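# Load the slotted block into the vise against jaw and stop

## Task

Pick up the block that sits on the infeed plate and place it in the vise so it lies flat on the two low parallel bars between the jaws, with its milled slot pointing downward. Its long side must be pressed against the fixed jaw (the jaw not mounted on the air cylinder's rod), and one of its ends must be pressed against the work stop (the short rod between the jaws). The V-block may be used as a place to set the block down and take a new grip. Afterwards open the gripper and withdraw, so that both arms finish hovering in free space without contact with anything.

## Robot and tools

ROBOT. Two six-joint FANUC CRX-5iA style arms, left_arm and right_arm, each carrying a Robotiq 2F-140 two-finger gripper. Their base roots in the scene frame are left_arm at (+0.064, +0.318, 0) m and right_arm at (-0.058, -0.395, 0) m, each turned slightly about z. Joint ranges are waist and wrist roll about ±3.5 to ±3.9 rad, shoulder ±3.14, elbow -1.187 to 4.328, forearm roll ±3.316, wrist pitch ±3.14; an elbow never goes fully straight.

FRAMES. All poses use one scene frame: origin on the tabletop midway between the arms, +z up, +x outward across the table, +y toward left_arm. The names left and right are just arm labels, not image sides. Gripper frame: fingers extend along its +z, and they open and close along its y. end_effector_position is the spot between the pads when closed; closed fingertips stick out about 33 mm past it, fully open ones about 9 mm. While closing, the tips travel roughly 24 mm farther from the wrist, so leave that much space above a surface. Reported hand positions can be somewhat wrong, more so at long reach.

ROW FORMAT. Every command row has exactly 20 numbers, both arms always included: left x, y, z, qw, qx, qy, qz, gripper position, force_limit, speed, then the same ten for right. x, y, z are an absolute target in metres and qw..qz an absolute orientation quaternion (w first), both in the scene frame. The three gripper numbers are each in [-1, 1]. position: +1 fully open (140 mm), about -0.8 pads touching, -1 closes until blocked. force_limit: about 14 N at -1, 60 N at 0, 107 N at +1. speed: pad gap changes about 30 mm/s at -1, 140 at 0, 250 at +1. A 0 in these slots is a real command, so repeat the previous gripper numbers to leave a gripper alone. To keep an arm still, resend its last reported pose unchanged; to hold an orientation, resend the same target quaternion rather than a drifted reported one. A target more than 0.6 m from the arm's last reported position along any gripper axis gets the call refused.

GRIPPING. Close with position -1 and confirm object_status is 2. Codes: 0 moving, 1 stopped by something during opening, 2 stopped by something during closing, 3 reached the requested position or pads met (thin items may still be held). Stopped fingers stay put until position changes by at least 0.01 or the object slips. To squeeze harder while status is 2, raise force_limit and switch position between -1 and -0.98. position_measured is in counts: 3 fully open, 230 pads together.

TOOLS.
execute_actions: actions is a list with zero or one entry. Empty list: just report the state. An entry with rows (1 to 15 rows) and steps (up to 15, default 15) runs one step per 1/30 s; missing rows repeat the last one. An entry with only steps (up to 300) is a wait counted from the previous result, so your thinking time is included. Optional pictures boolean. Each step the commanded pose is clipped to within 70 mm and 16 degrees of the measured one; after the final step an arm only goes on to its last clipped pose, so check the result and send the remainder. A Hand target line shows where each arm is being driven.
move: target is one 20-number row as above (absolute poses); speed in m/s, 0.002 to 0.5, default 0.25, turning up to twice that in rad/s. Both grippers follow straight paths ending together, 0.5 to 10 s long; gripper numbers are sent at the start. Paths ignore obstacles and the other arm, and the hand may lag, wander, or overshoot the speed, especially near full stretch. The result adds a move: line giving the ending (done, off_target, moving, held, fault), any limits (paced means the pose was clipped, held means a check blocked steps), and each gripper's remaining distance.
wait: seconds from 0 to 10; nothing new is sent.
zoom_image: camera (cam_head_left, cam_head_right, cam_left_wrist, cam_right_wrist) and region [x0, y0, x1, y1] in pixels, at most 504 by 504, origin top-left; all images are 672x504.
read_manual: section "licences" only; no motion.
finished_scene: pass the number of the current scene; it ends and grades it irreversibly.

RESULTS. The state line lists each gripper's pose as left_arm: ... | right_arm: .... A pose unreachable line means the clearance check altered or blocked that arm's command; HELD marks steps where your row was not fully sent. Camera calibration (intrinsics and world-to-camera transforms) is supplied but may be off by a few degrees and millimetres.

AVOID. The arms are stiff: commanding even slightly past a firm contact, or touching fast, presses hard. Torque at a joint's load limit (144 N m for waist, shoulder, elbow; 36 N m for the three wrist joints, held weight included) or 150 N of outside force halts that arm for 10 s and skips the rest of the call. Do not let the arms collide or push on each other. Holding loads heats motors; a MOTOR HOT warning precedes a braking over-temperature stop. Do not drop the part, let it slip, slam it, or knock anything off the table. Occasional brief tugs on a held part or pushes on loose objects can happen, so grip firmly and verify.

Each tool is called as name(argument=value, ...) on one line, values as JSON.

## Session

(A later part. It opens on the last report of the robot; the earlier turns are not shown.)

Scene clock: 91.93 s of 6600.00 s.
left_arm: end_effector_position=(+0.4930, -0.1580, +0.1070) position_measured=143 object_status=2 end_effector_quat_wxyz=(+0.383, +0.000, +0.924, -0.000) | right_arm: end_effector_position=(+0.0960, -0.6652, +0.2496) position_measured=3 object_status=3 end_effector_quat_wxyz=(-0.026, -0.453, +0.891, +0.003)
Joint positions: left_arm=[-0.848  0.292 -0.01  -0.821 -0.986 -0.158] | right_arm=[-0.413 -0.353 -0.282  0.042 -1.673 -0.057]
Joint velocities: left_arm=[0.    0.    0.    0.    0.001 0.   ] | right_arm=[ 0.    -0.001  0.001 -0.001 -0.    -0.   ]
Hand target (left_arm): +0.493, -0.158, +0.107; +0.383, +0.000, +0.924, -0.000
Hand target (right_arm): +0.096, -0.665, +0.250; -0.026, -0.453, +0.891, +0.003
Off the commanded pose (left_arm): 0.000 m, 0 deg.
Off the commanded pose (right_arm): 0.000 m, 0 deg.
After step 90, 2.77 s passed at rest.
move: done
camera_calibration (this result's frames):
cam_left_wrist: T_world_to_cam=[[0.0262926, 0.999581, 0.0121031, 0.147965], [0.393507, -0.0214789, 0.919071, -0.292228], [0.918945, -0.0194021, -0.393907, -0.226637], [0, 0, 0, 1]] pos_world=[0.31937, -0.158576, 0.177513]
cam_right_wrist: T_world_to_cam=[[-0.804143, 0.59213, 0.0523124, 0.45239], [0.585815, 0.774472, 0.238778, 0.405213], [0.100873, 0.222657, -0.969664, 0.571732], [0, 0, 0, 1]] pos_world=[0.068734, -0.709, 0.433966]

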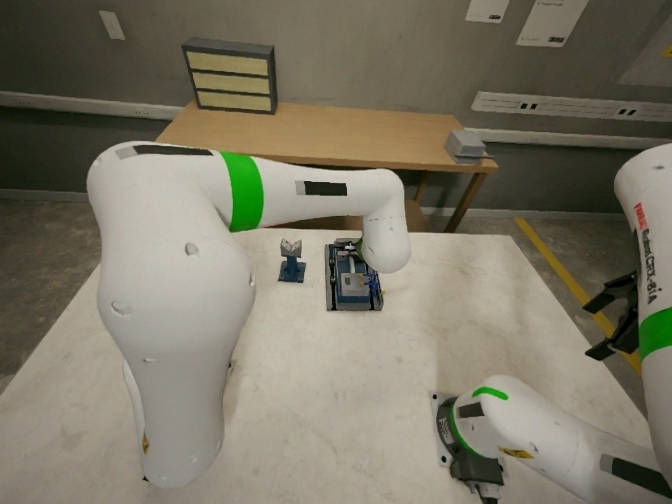

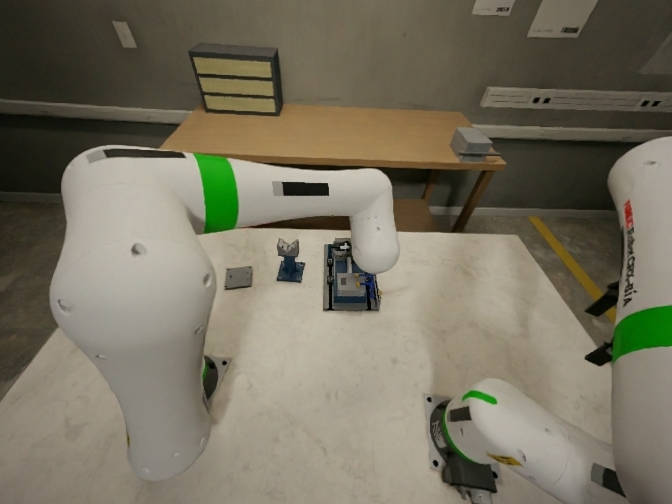

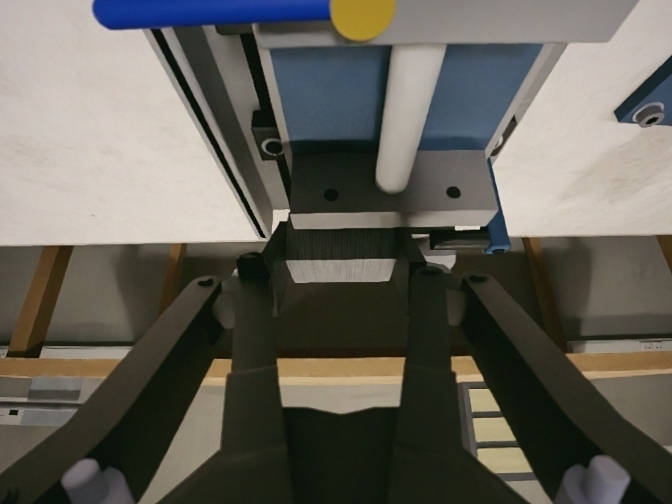

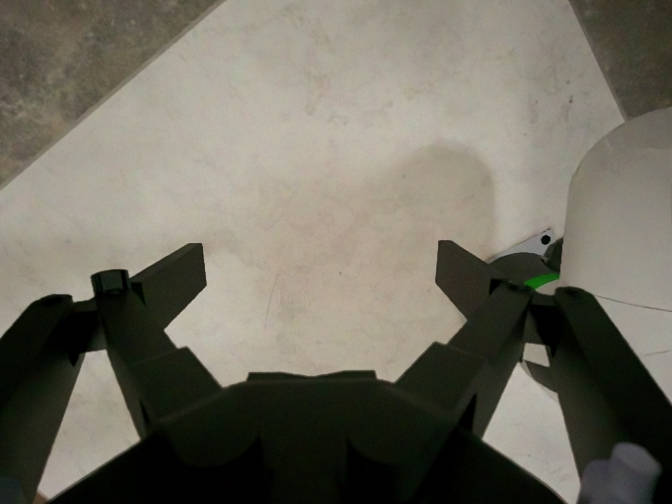

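move(target=[0.492,-0.158,0.109,0.383,0,0.924,0,0.02,0,-0.8,0.096,-0.6652,0.2496,-0.026,-0.453,0.891,0.003,1,0,0], speed=0.005)

move(target=[0.465,-0.158,0.14,0.383,0,0.924,0,0.02,0,-0.8,0.096,-0.6652,0.2496,-0.026,-0.453,0.891,0.003,1,0,0], speed=0.05)

move(target=[0.455,-0.158,0.17,0,0,1,0,-1,0,0,0.096,-0.6652,0.2496,-0.026,-0.453,0.891,0.003,1,0,0])

Scene clock: 100.07 s of 6600.00 s.
left_arm: end_effector_position=(+0.4920, -0.1580, +0.1090) position_measured=127 object_status=3 end_effector_quat_wxyz=(+0.383, +0.000, +0.924, +0.000) | right_arm: end_effector_position=(+0.0960, -0.6652, +0.2496) position_measured=3 object_status=3 end_effector_quat_wxyz=(-0.026, -0.453, +0.891, +0.003)
Joint positions: left_arm=[-0.849  0.288 -0.01  -0.819 -0.99  -0.16 ] | right_arm=[-0.413 -0.353 -0.282  0.042 -1.673 -0.057]
Joint velocities: left_arm=[ 0.     0.001  0.    -0.    -0.     0.   ] | right_arm=[-0.     0.    -0.001  0.     0.001  0.   ]
Hand target (left_arm): +0.492, -0.158, +0.109; +0.383, -0.000, +0.924, +0.000
Hand target (right_arm): +0.096, -0.665, +0.250; -0.026, -0.453, +0.891, +0.003
Off the commanded pose (left_arm): 0.000 m, 0 deg.
Off the commanded pose (right_arm): 0.000 m, 0 deg.
After step 90, 4.43 s passed at rest.
move: done
camera_calibration (this result's frames):
cam_left_wrist: T_world_to_cam=[[0.0262479, 0.999581, 0.0122108, 0.147935], [0.39353, -0.0215608, 0.919059, -0.293632], [0.918937, -0.019318, -0.393931, -0.224938], [0, 0, 0, 1]] pos_world=[0.318374, -0.158549, 0.179449]
cam_right_wrist: T_world_to_cam=[[-0.804143, 0.59213, 0.0523123, 0.45239], [0.585815, 0.774472, 0.238778, 0.405213], [0.100873, 0.222657, -0.969664, 0.571732], [0, 0, 0, 1]] pos_world=[0.068734, -0.709, 0.433967]

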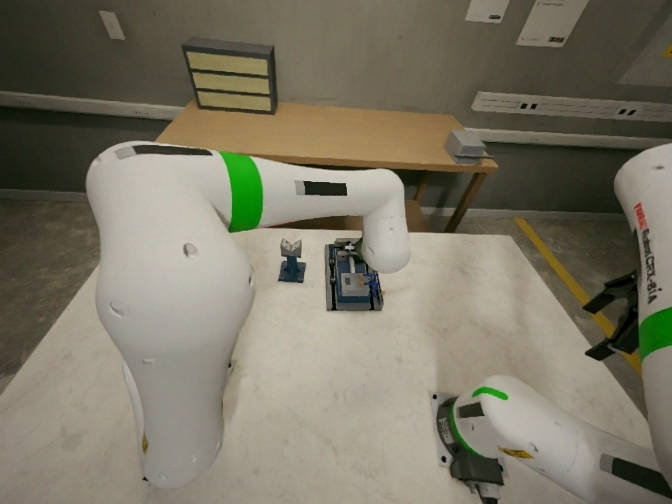

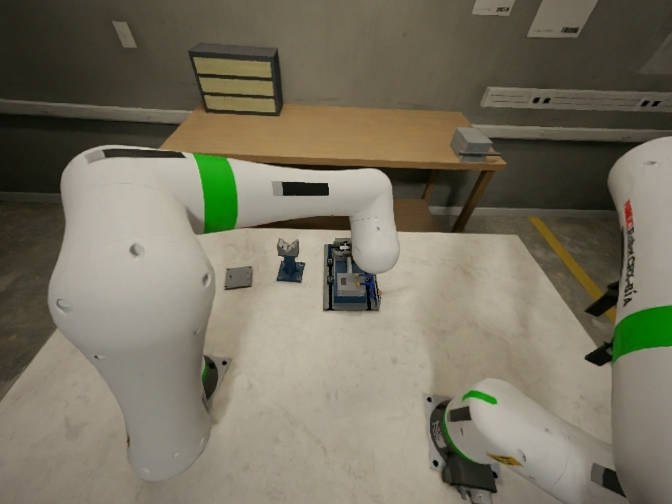

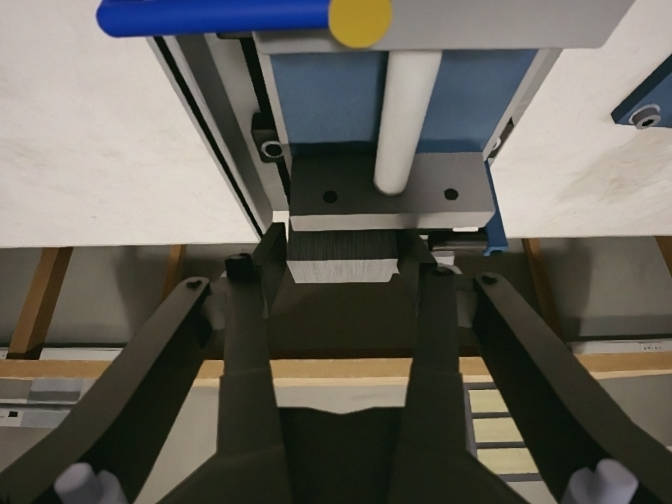

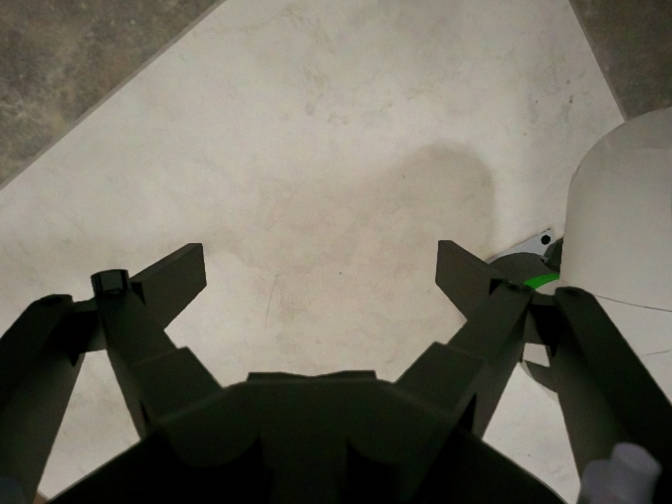

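Scene clock: 101.17 s of 6600.00 s.
left_arm: end_effector_position=(+0.4651, -0.1580, +0.1400) position_measured=127 object_status=3 end_effector_quat_wxyz=(+0.383, -0.000, +0.924, +0.000) | right_arm: end_effector_position=(+0.0960, -0.6652, +0.2496) position_measured=3 object_status=3 end_effector_quat_wxyz=(-0.026, -0.453, +0.891, +0.003)
Joint positions: left_arm=[-0.893  0.233 -0.005 -0.799 -1.062 -0.177] | right_arm=[-0.413 -0.353 -0.282  0.042 -1.673 -0.057]
Joint velocities: left_arm=[-0.    -0.    -0.001 -0.    -0.002  0.   ] | right_arm=[-0. -0.  0. -0. -0.  0.]
Hand target (left_arm): +0.465, -0.158, +0.140; +0.383, -0.000, +0.924, +0.000
Hand target (right_arm): +0.096, -0.665, +0.250; -0.026, -0.453, +0.891, +0.003
Off the commanded pose (left_arm): 0.000 m, 0 deg.
Off the commanded pose (right_arm): 0.000 m, 0 deg.
move: done
camera_calibration (this result's frames):
cam_left_wrist: T_world_to_cam=[[0.0261585, 0.999583, 0.0122136, 0.148296], [0.393405, -0.0215256, 0.919113, -0.311454], [0.918993, -0.0192377, -0.393804, -0.188049], [0, 0, 0, 1]] pos_world=[0.291465, -0.158556, 0.210396]
cam_right_wrist: T_world_to_cam=[[-0.804143, 0.59213, 0.0523123, 0.45239], [0.585815, 0.774472, 0.238778, 0.405213], [0.100873, 0.222657, -0.969664, 0.571732], [0, 0, 0, 1]] pos_world=[0.068734, -0.709, 0.433966]

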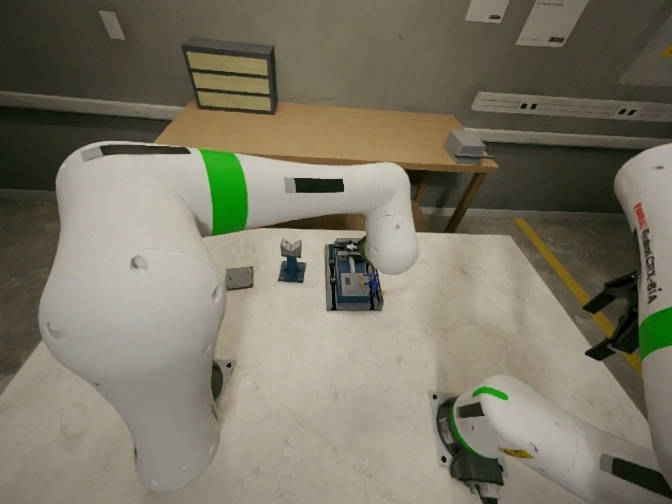

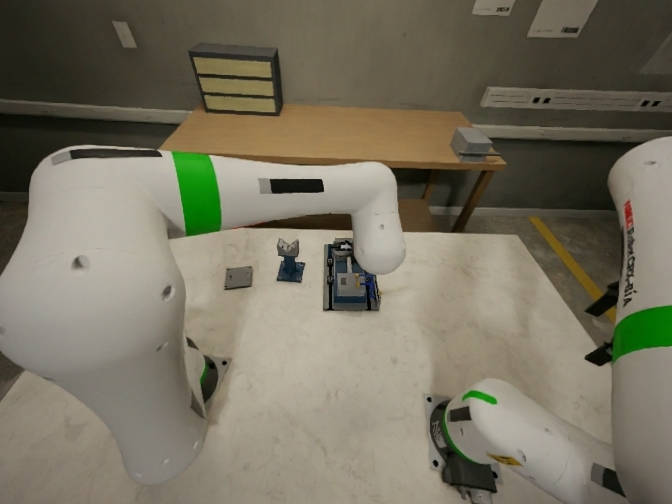

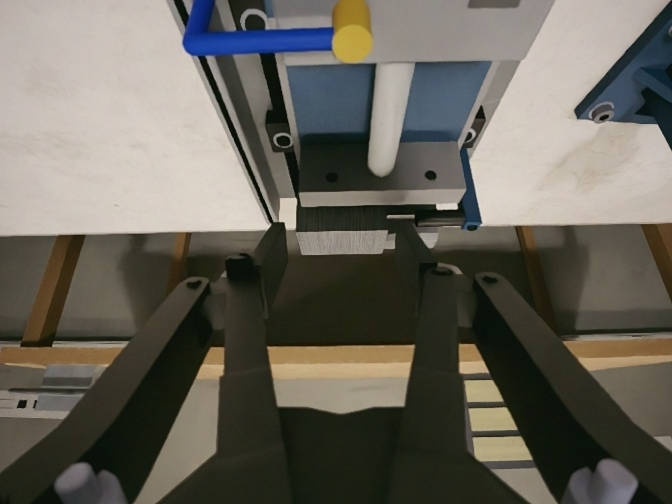

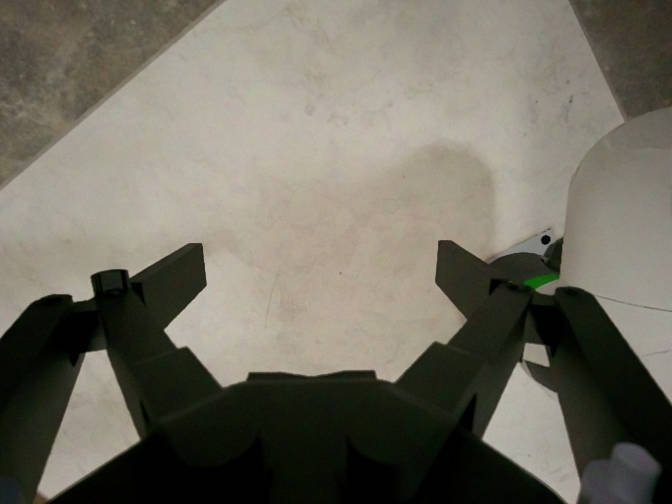

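Scene clock: 103.13 s of 6600.00 s.
left_arm: end_effector_position=(+0.4552, -0.1579, +0.1698) position_measured=233 object_status=3 end_effector_quat_wxyz=(+0.000, -0.001, +1.000, +0.001) | right_arm: end_effector_position=(+0.0960, -0.6652, +0.2496) position_measured=3 object_status=3 end_effector_quat_wxyz=(-0.026, -0.453, +0.891, +0.003)
Joint positions: left_arm=[-0.479  0.437  0.368 -0.002 -1.502 -0.896] | right_arm=[-0.413 -0.353 -0.282  0.042 -1.673 -0.057]
Joint velocities: left_arm=[-0.     0.001 -0.     0.    -0.     0.   ] | right_arm=[ 0.     0.    -0.001 -0.    -0.     0.   ]
Hand target (left_arm): +0.455, -0.158, +0.170; +0.000, -0.001, +1.000, +0.001
Hand target (right_arm): +0.096, -0.665, +0.250; -0.026, -0.453, +0.891, +0.003
Off the commanded pose (left_arm): 0.000 m, 0 deg.
Off the commanded pose (right_arm): 0.000 m, 0 deg.
move: done
camera_calibration (this result's frames):
cam_left_wrist: T_world_to_cam=[[0.0242745, 0.999676, -0.00764315, 0.152332], [0.928048, -0.0196915, 0.37194, -0.485154], [0.371669, -0.0161219, -0.928225, 0.173211], [0, 0, 0, 1]] pos_world=[0.382171, -0.159044, 0.342391]
cam_right_wrist: T_world_to_cam=[[-0.804143, 0.59213, 0.0523126, 0.45239], [0.585815, 0.774472, 0.238778, 0.405213], [0.100873, 0.222657, -0.969664, 0.571732], [0, 0, 0, 1]] pos_world=[0.0687341, -0.709, 0.433966]

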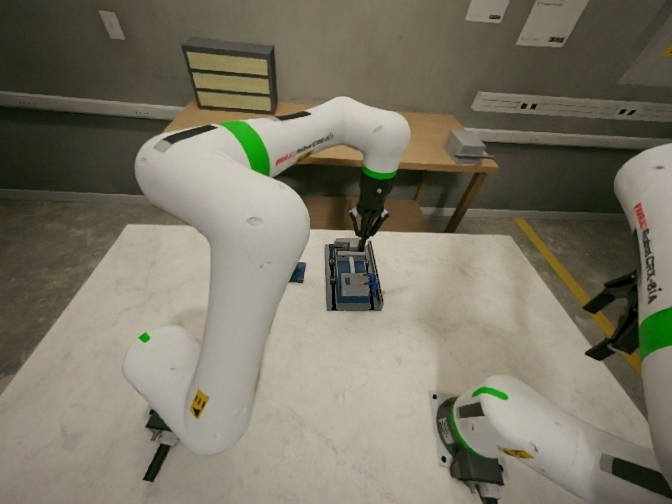

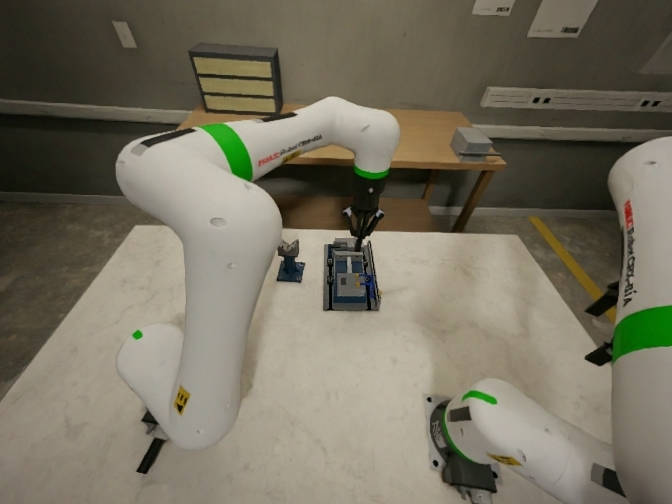

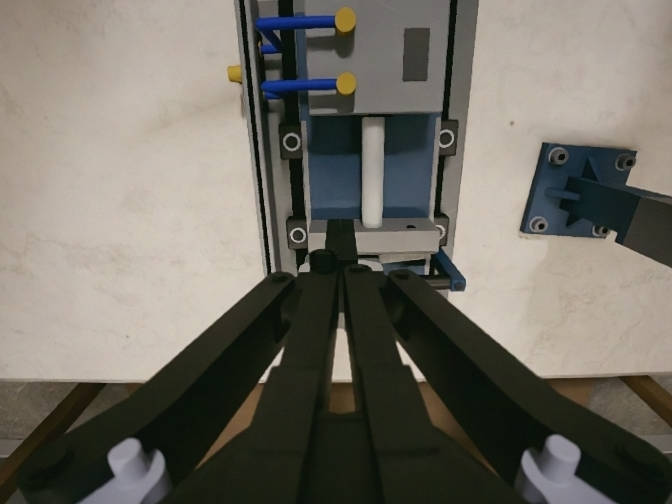

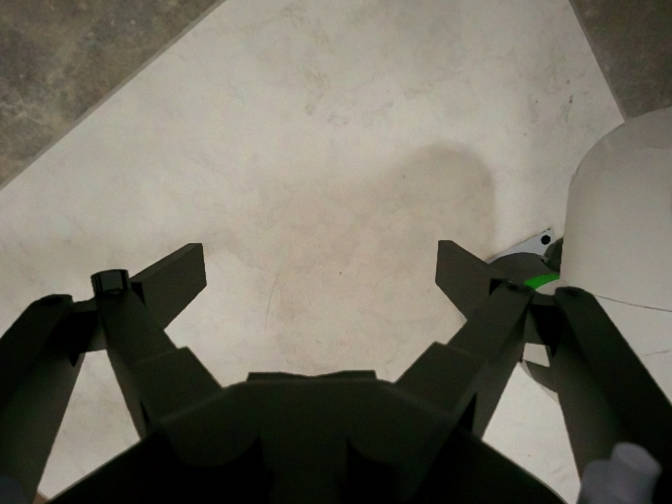

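move(target=[0.51,-0.204,0.165,0,0.707,0.707,0,-1,0,0,0.096,-0.6652,0.2496,-0.026,-0.453,0.891,0.003,1,0,0], speed=0.4)

zoom_image(camera="cam_left_wrist", region=[200,60,480,300])

Scene clock: 109.50 s of 6600.00 s.
left_arm: end_effector_position=(+0.5101, -0.2041, +0.1651) position_measured=233 object_status=3 end_effector_quat_wxyz=(+0.000, +0.707, +0.707, +0.000) | right_arm: end_effector_position=(+0.0960, -0.6652, +0.2496) position_measured=3 object_status=3 end_effector_quat_wxyz=(-0.026, -0.453, +0.891, +0.003)
Joint positions: left_arm=[-0.481  0.639  0.656 -0.    -1.588 -2.468] | right_arm=[-0.413 -0.353 -0.282  0.042 -1.673 -0.057]
Joint velocities: left_arm=[ 0.     0.001  0.     0.     0.    -0.001] | right_arm=[ 0.    -0.     0.001 -0.    -0.     0.   ]
Hand target (left_arm): +0.510, -0.204, +0.165; -0.000, +0.707, +0.707, -0.000
Hand target (right_arm): +0.096, -0.665, +0.250; -0.026, -0.453, +0.891, +0.003
Off the commanded pose (left_arm): 0.000 m, 0 deg.
Off the commanded pose (right_arm): 0.000 m, 0 deg.
After step 90, 0.97 s passed at rest.
move: done
camera_calibration (this result's frames):
cam_left_wrist: T_world_to_cam=[[0.999584, -0.0270756, -0.00993894, -0.509504], [-0.0214547, -0.928319, 0.371166, -0.23628], [-0.019276, -0.370799, -0.928513, 0.274781], [0, 0, 0, 1]] pos_world=[0.50952, -0.13125, 0.337773]
cam_right_wrist: T_world_to_cam=[[-0.804143, 0.59213, 0.0523126, 0.45239], [0.585815, 0.774472, 0.238778, 0.405213], [0.100873, 0.222657, -0.969664, 0.571732], [0, 0, 0, 1]] pos_world=[0.068734, -0.709, 0.433966]

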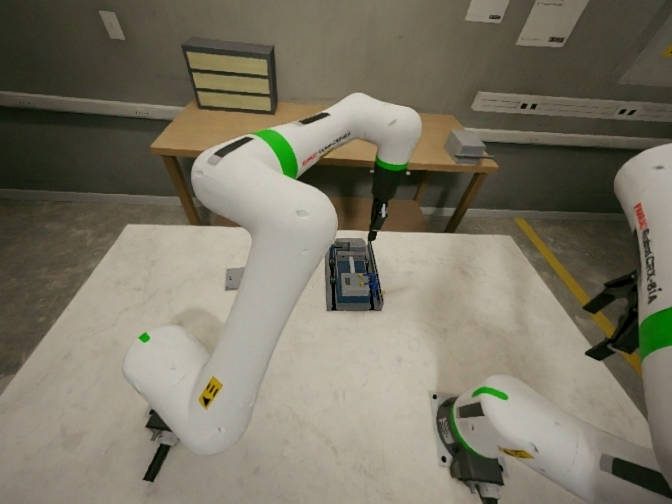

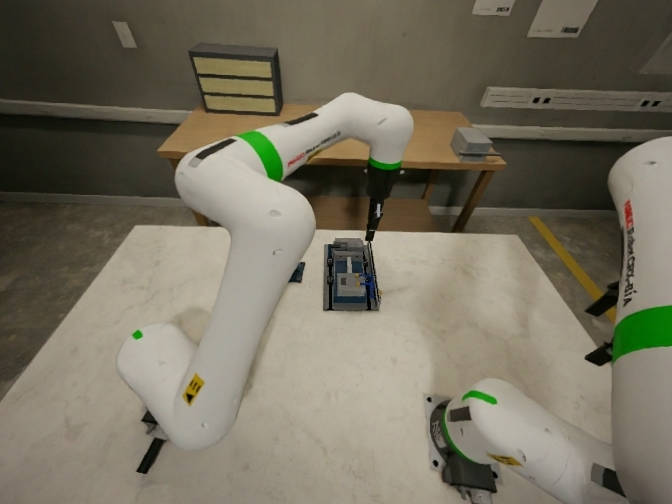

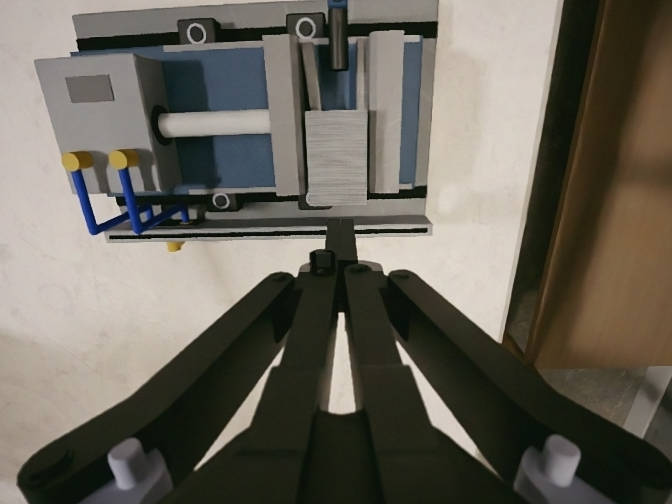

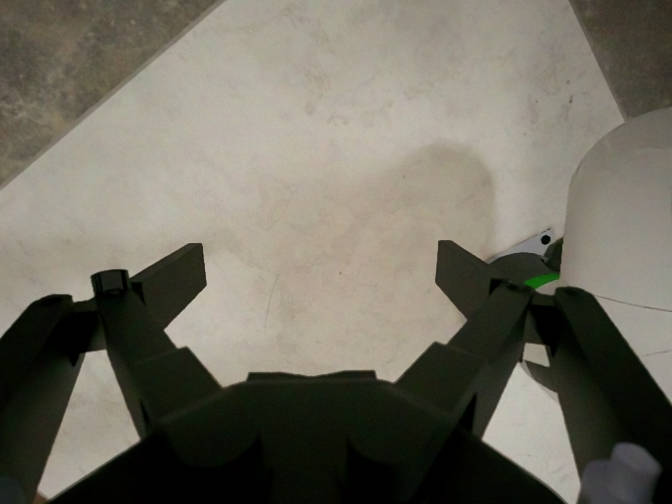

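Region (200, 60, 480, 300) of cam_left_wrist's 672x504 image, scaled by 1.800, with more detail than that image has; it fills the top 432 rows of this view, and the rest is white.

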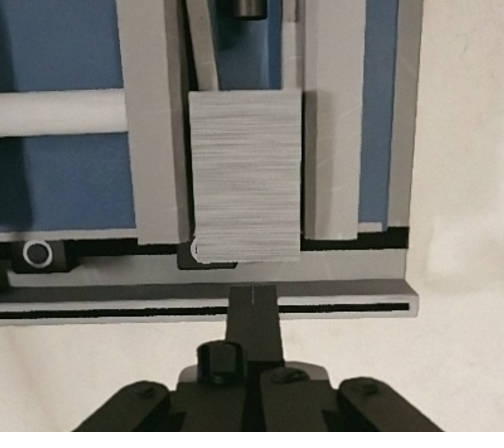

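move(target=[0.506,-0.205,0.138,0,0.707,0.707,0,-1,0,0,0.096,-0.6652,0.2496,-0.026,-0.453,0.891,0.003,1,0,0], speed=0.02)

move(target=[0.509,-0.18,0.138,0,0.707,0.707,0,-1,0,0,0.096,-0.6652,0.2496,-0.026,-0.453,0.891,0.003,1,0,0], speed=0.015)

zoom_image(camera="cam_left_wrist", region=[200,40,480,280])

Scene clock: 119.33 s of 6600.00 s.
left_arm: end_effector_position=(+0.5060, -0.2050, +0.1380) position_measured=233 object_status=3 end_effector_quat_wxyz=(+0.000, +0.707, +0.707, +0.000) | right_arm: end_effector_position=(+0.0960, -0.6652, +0.2496) position_measured=3 object_status=3 end_effector_quat_wxyz=(-0.026, -0.453, +0.891, +0.003)
Joint positions: left_arm=[-0.486  0.634  0.585 -0.    -1.522 -2.463] | right_arm=[-0.413 -0.353 -0.282  0.042 -1.673 -0.057]
Joint velocities: left_arm=[ 0.     0.001 -0.     0.     0.     0.   ] | right_arm=[-0.  0. -0. -0. -0. -0.]
Hand target (left_arm): +0.506, -0.205, +0.138; +0.000, +0.707, +0.707, -0.000
Hand target (right_arm): +0.096, -0.665, +0.250; -0.026, -0.453, +0.891, +0.003
Off the commanded pose (left_arm): 0.000 m, 0 deg.
Off the commanded pose (right_arm): 0.000 m, 0 deg.
After step 90, 5.23 s passed at rest.
move: done
camera_calibration (this result's frames):
cam_left_wrist: T_world_to_cam=[[0.999579, -0.0272642, -0.00993716, -0.505717], [-0.021631, -0.928323, 0.371145, -0.226994], [-0.0193439, -0.370774, -0.928522, 0.249239], [0, 0, 0, 1]] pos_world=[0.505415, -0.1321, 0.310646]
cam_right_wrist: T_world_to_cam=[[-0.804143, 0.59213, 0.0523124, 0.45239], [0.585815, 0.774472, 0.238778, 0.405213], [0.100873, 0.222657, -0.969664, 0.571732], [0, 0, 0, 1]] pos_world=[0.068734, -0.709, 0.433967]

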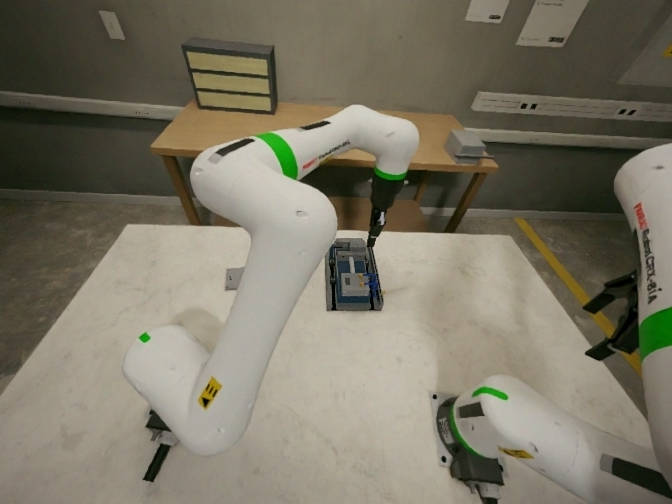

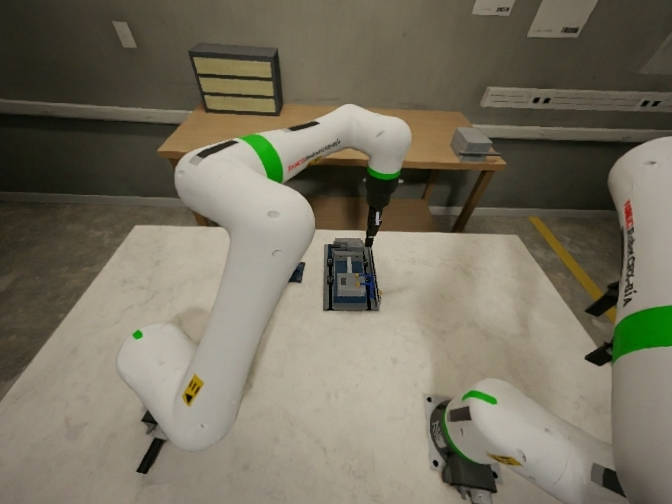

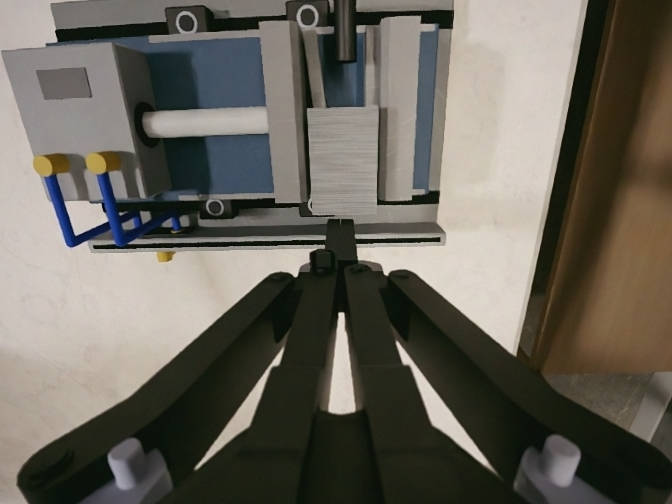

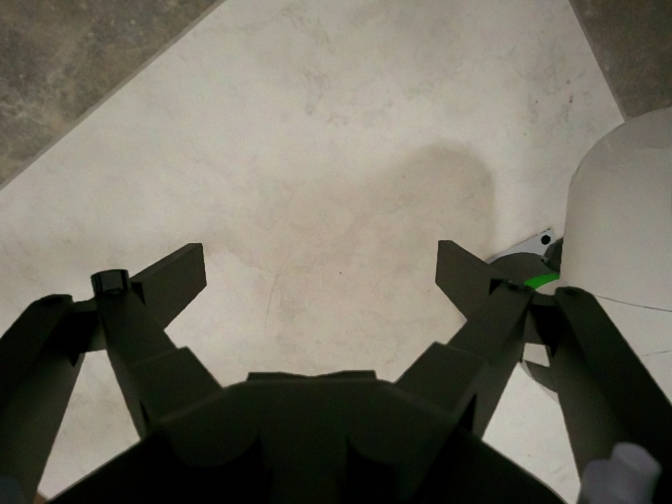

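Scene clock: 121.23 s of 6600.00 s.
left_arm: end_effector_position=(+0.5090, -0.1800, +0.1380) position_measured=233 object_status=3 end_effector_quat_wxyz=(-0.000, +0.707, +0.707, +0.000) | right_arm: end_effector_position=(+0.0960, -0.6652, +0.2496) position_measured=3 object_status=3 end_effector_quat_wxyz=(-0.026, -0.453, +0.891, +0.003)
Joint positions: left_arm=[-0.453  0.585  0.509 -0.    -1.495 -2.496] | right_arm=[-0.413 -0.353 -0.282  0.042 -1.673 -0.057]
Joint velocities: left_arm=[ 0.    -0.001 -0.001  0.     0.002 -0.   ] | right_arm=[-0.    -0.    -0.001 -0.    -0.    -0.   ]
Hand target (left_arm): +0.509, -0.180, +0.138; -0.000, +0.707, +0.707, +0.000
Hand target (right_arm): +0.096, -0.665, +0.250; -0.026, -0.453, +0.891, +0.003
Off the commanded pose (left_arm): 0.000 m, 0 deg.
Off the commanded pose (right_arm): 0.000 m, 0 deg.
move: done
camera_calibration (this result's frames):
cam_left_wrist: T_world_to_cam=[[0.99958, -0.0272228, -0.00995303, -0.508009], [-0.021588, -0.92835, 0.37108, -0.203737], [-0.0193418, -0.37071, -0.928547, 0.258541], [0, 0, 0, 1]] pos_world=[0.508398, -0.107125, 0.310615]
cam_right_wrist: T_world_to_cam=[[-0.804143, 0.59213, 0.0523125, 0.45239], [0.585815, 0.774472, 0.238778, 0.405213], [0.100873, 0.222657, -0.969664, 0.571732], [0, 0, 0, 1]] pos_world=[0.068734, -0.709, 0.433966]

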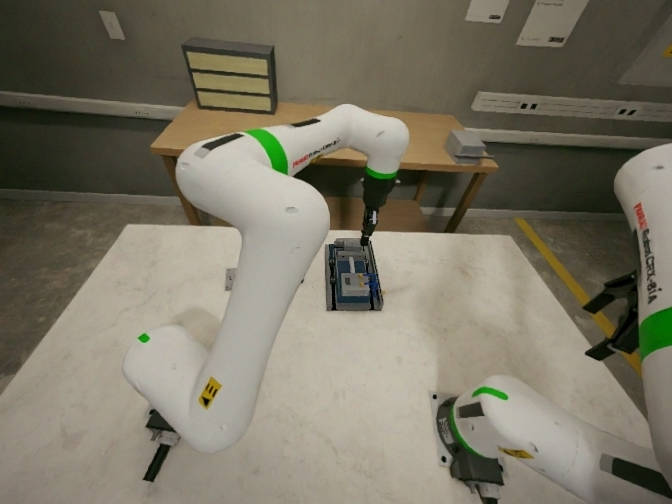

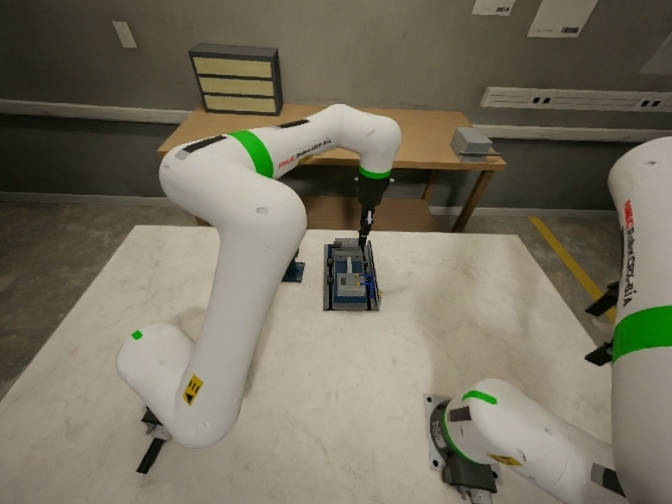

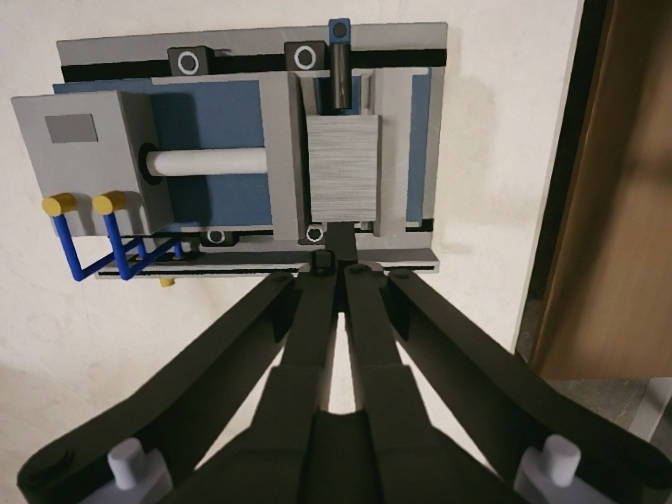

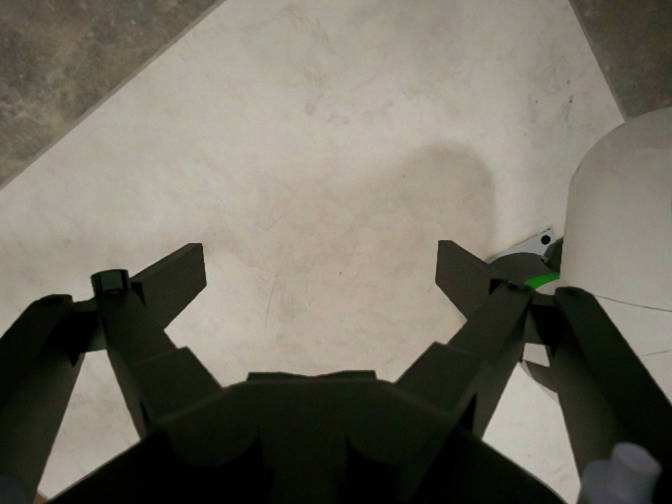

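Region (200, 40, 480, 280) of cam_left_wrist's 672x504 image, scaled by 1.800, with more detail than that image has; it fills the top 432 rows of this view, and the rest is white.

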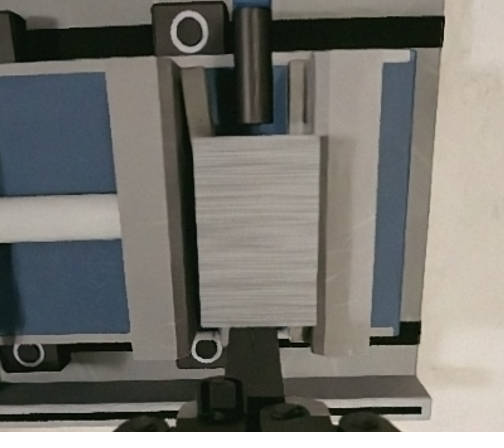

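move(target=[0.51,-0.1755,0.138,0,0.707,0.707,0,-1,0,0,0.096,-0.6652,0.2496,-0.026,-0.453,0.891,0.003,1,0,0], speed=0.004)

zoom_image(camera="cam_left_wrist", region=[270,70,430,240])

Scene clock: 125.43 s of 6600.00 s.
left_arm: end_effector_position=(+0.5100, -0.1756, +0.1380) position_measured=233 object_status=3 end_effector_quat_wxyz=(+0.000, +0.707, +0.707, -0.000) | right_arm: end_effector_position=(+0.0960, -0.6652, +0.2496) position_measured=3 object_status=3 end_effector_quat_wxyz=(-0.026, -0.453, +0.891, +0.003)
Joint positions: left_arm=[-0.447  0.577  0.498  0.    -1.492 -2.502] | right_arm=[-0.413 -0.353 -0.282  0.042 -1.673 -0.057]
Joint velocities: left_arm=[ 0.001 -0.    -0.     0.    -0.001 -0.   ] | right_arm=[-0.     0.001 -0.    -0.001 -0.001 -0.   ]
Hand target (left_arm): +0.510, -0.175, +0.138; -0.000, +0.707, +0.707, +0.000
Hand target (right_arm): +0.096, -0.665, +0.250; -0.026, -0.453, +0.891, +0.003
Off the commanded pose (left_arm): 0.000 m, 0 deg.
Off the commanded pose (right_arm): 0.000 m, 0 deg.
move: done
camera_calibration (this result's frames):
cam_left_wrist: T_world_to_cam=[[0.99958, -0.0271984, -0.0100028, -0.508888], [-0.0215427, -0.928271, 0.37128, -0.199679], [-0.0193835, -0.370908, -0.928467, 0.260223], [0, 0, 0, 1]] pos_world=[0.509417, -0.102679, 0.310655]
cam_right_wrist: T_world_to_cam=[[-0.804143, 0.59213, 0.0523124, 0.45239], [0.585814, 0.774472, 0.238778, 0.405213], [0.100873, 0.222657, -0.969664, 0.571732], [0, 0, 0, 1]] pos_world=[0.0687341, -0.709, 0.433966]

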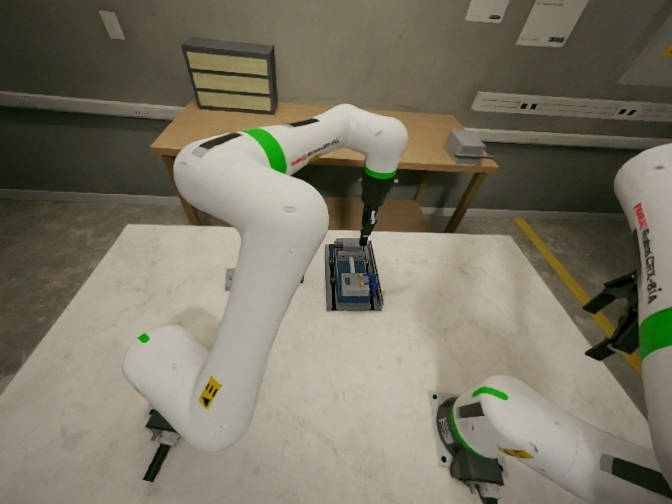

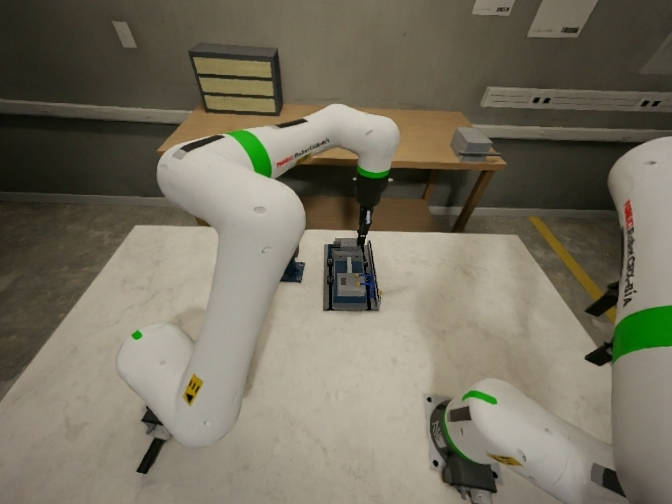

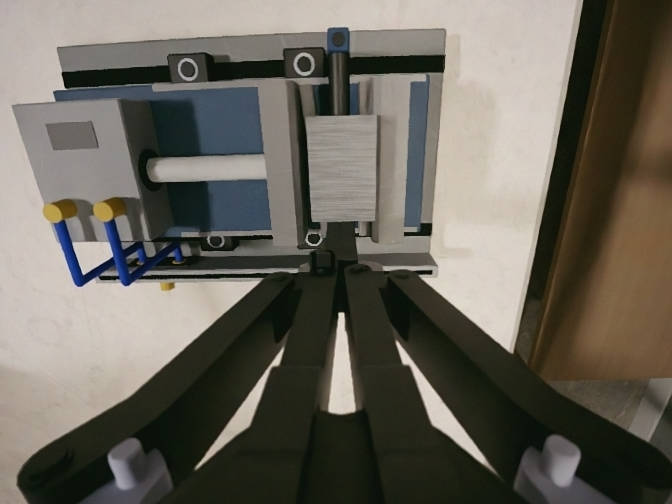

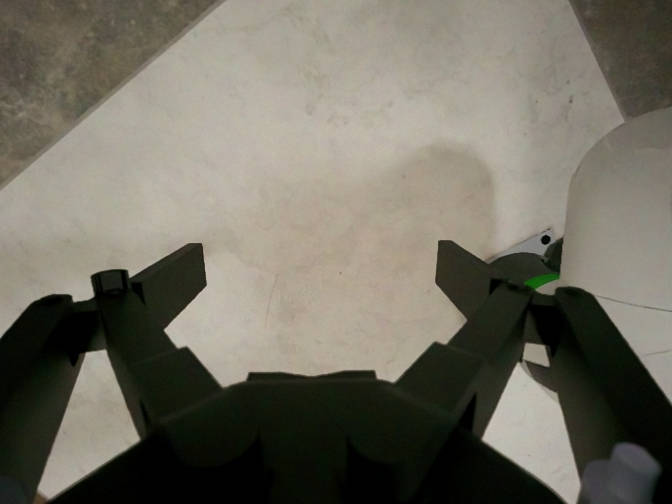

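Region (270, 70, 430, 240) of cam_left_wrist's 672x504 image, scaled by 2.965, with more detail than that image has; it fills the left 474 columns of this view, and the rest is white.

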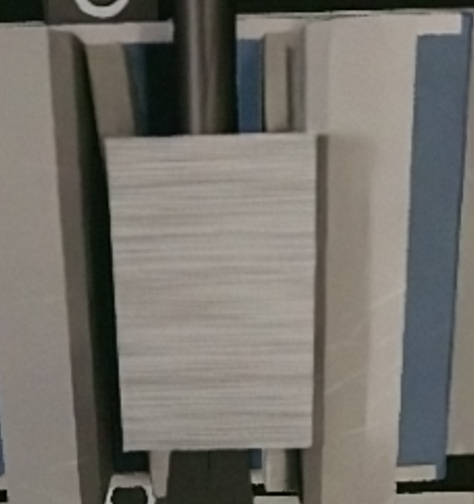

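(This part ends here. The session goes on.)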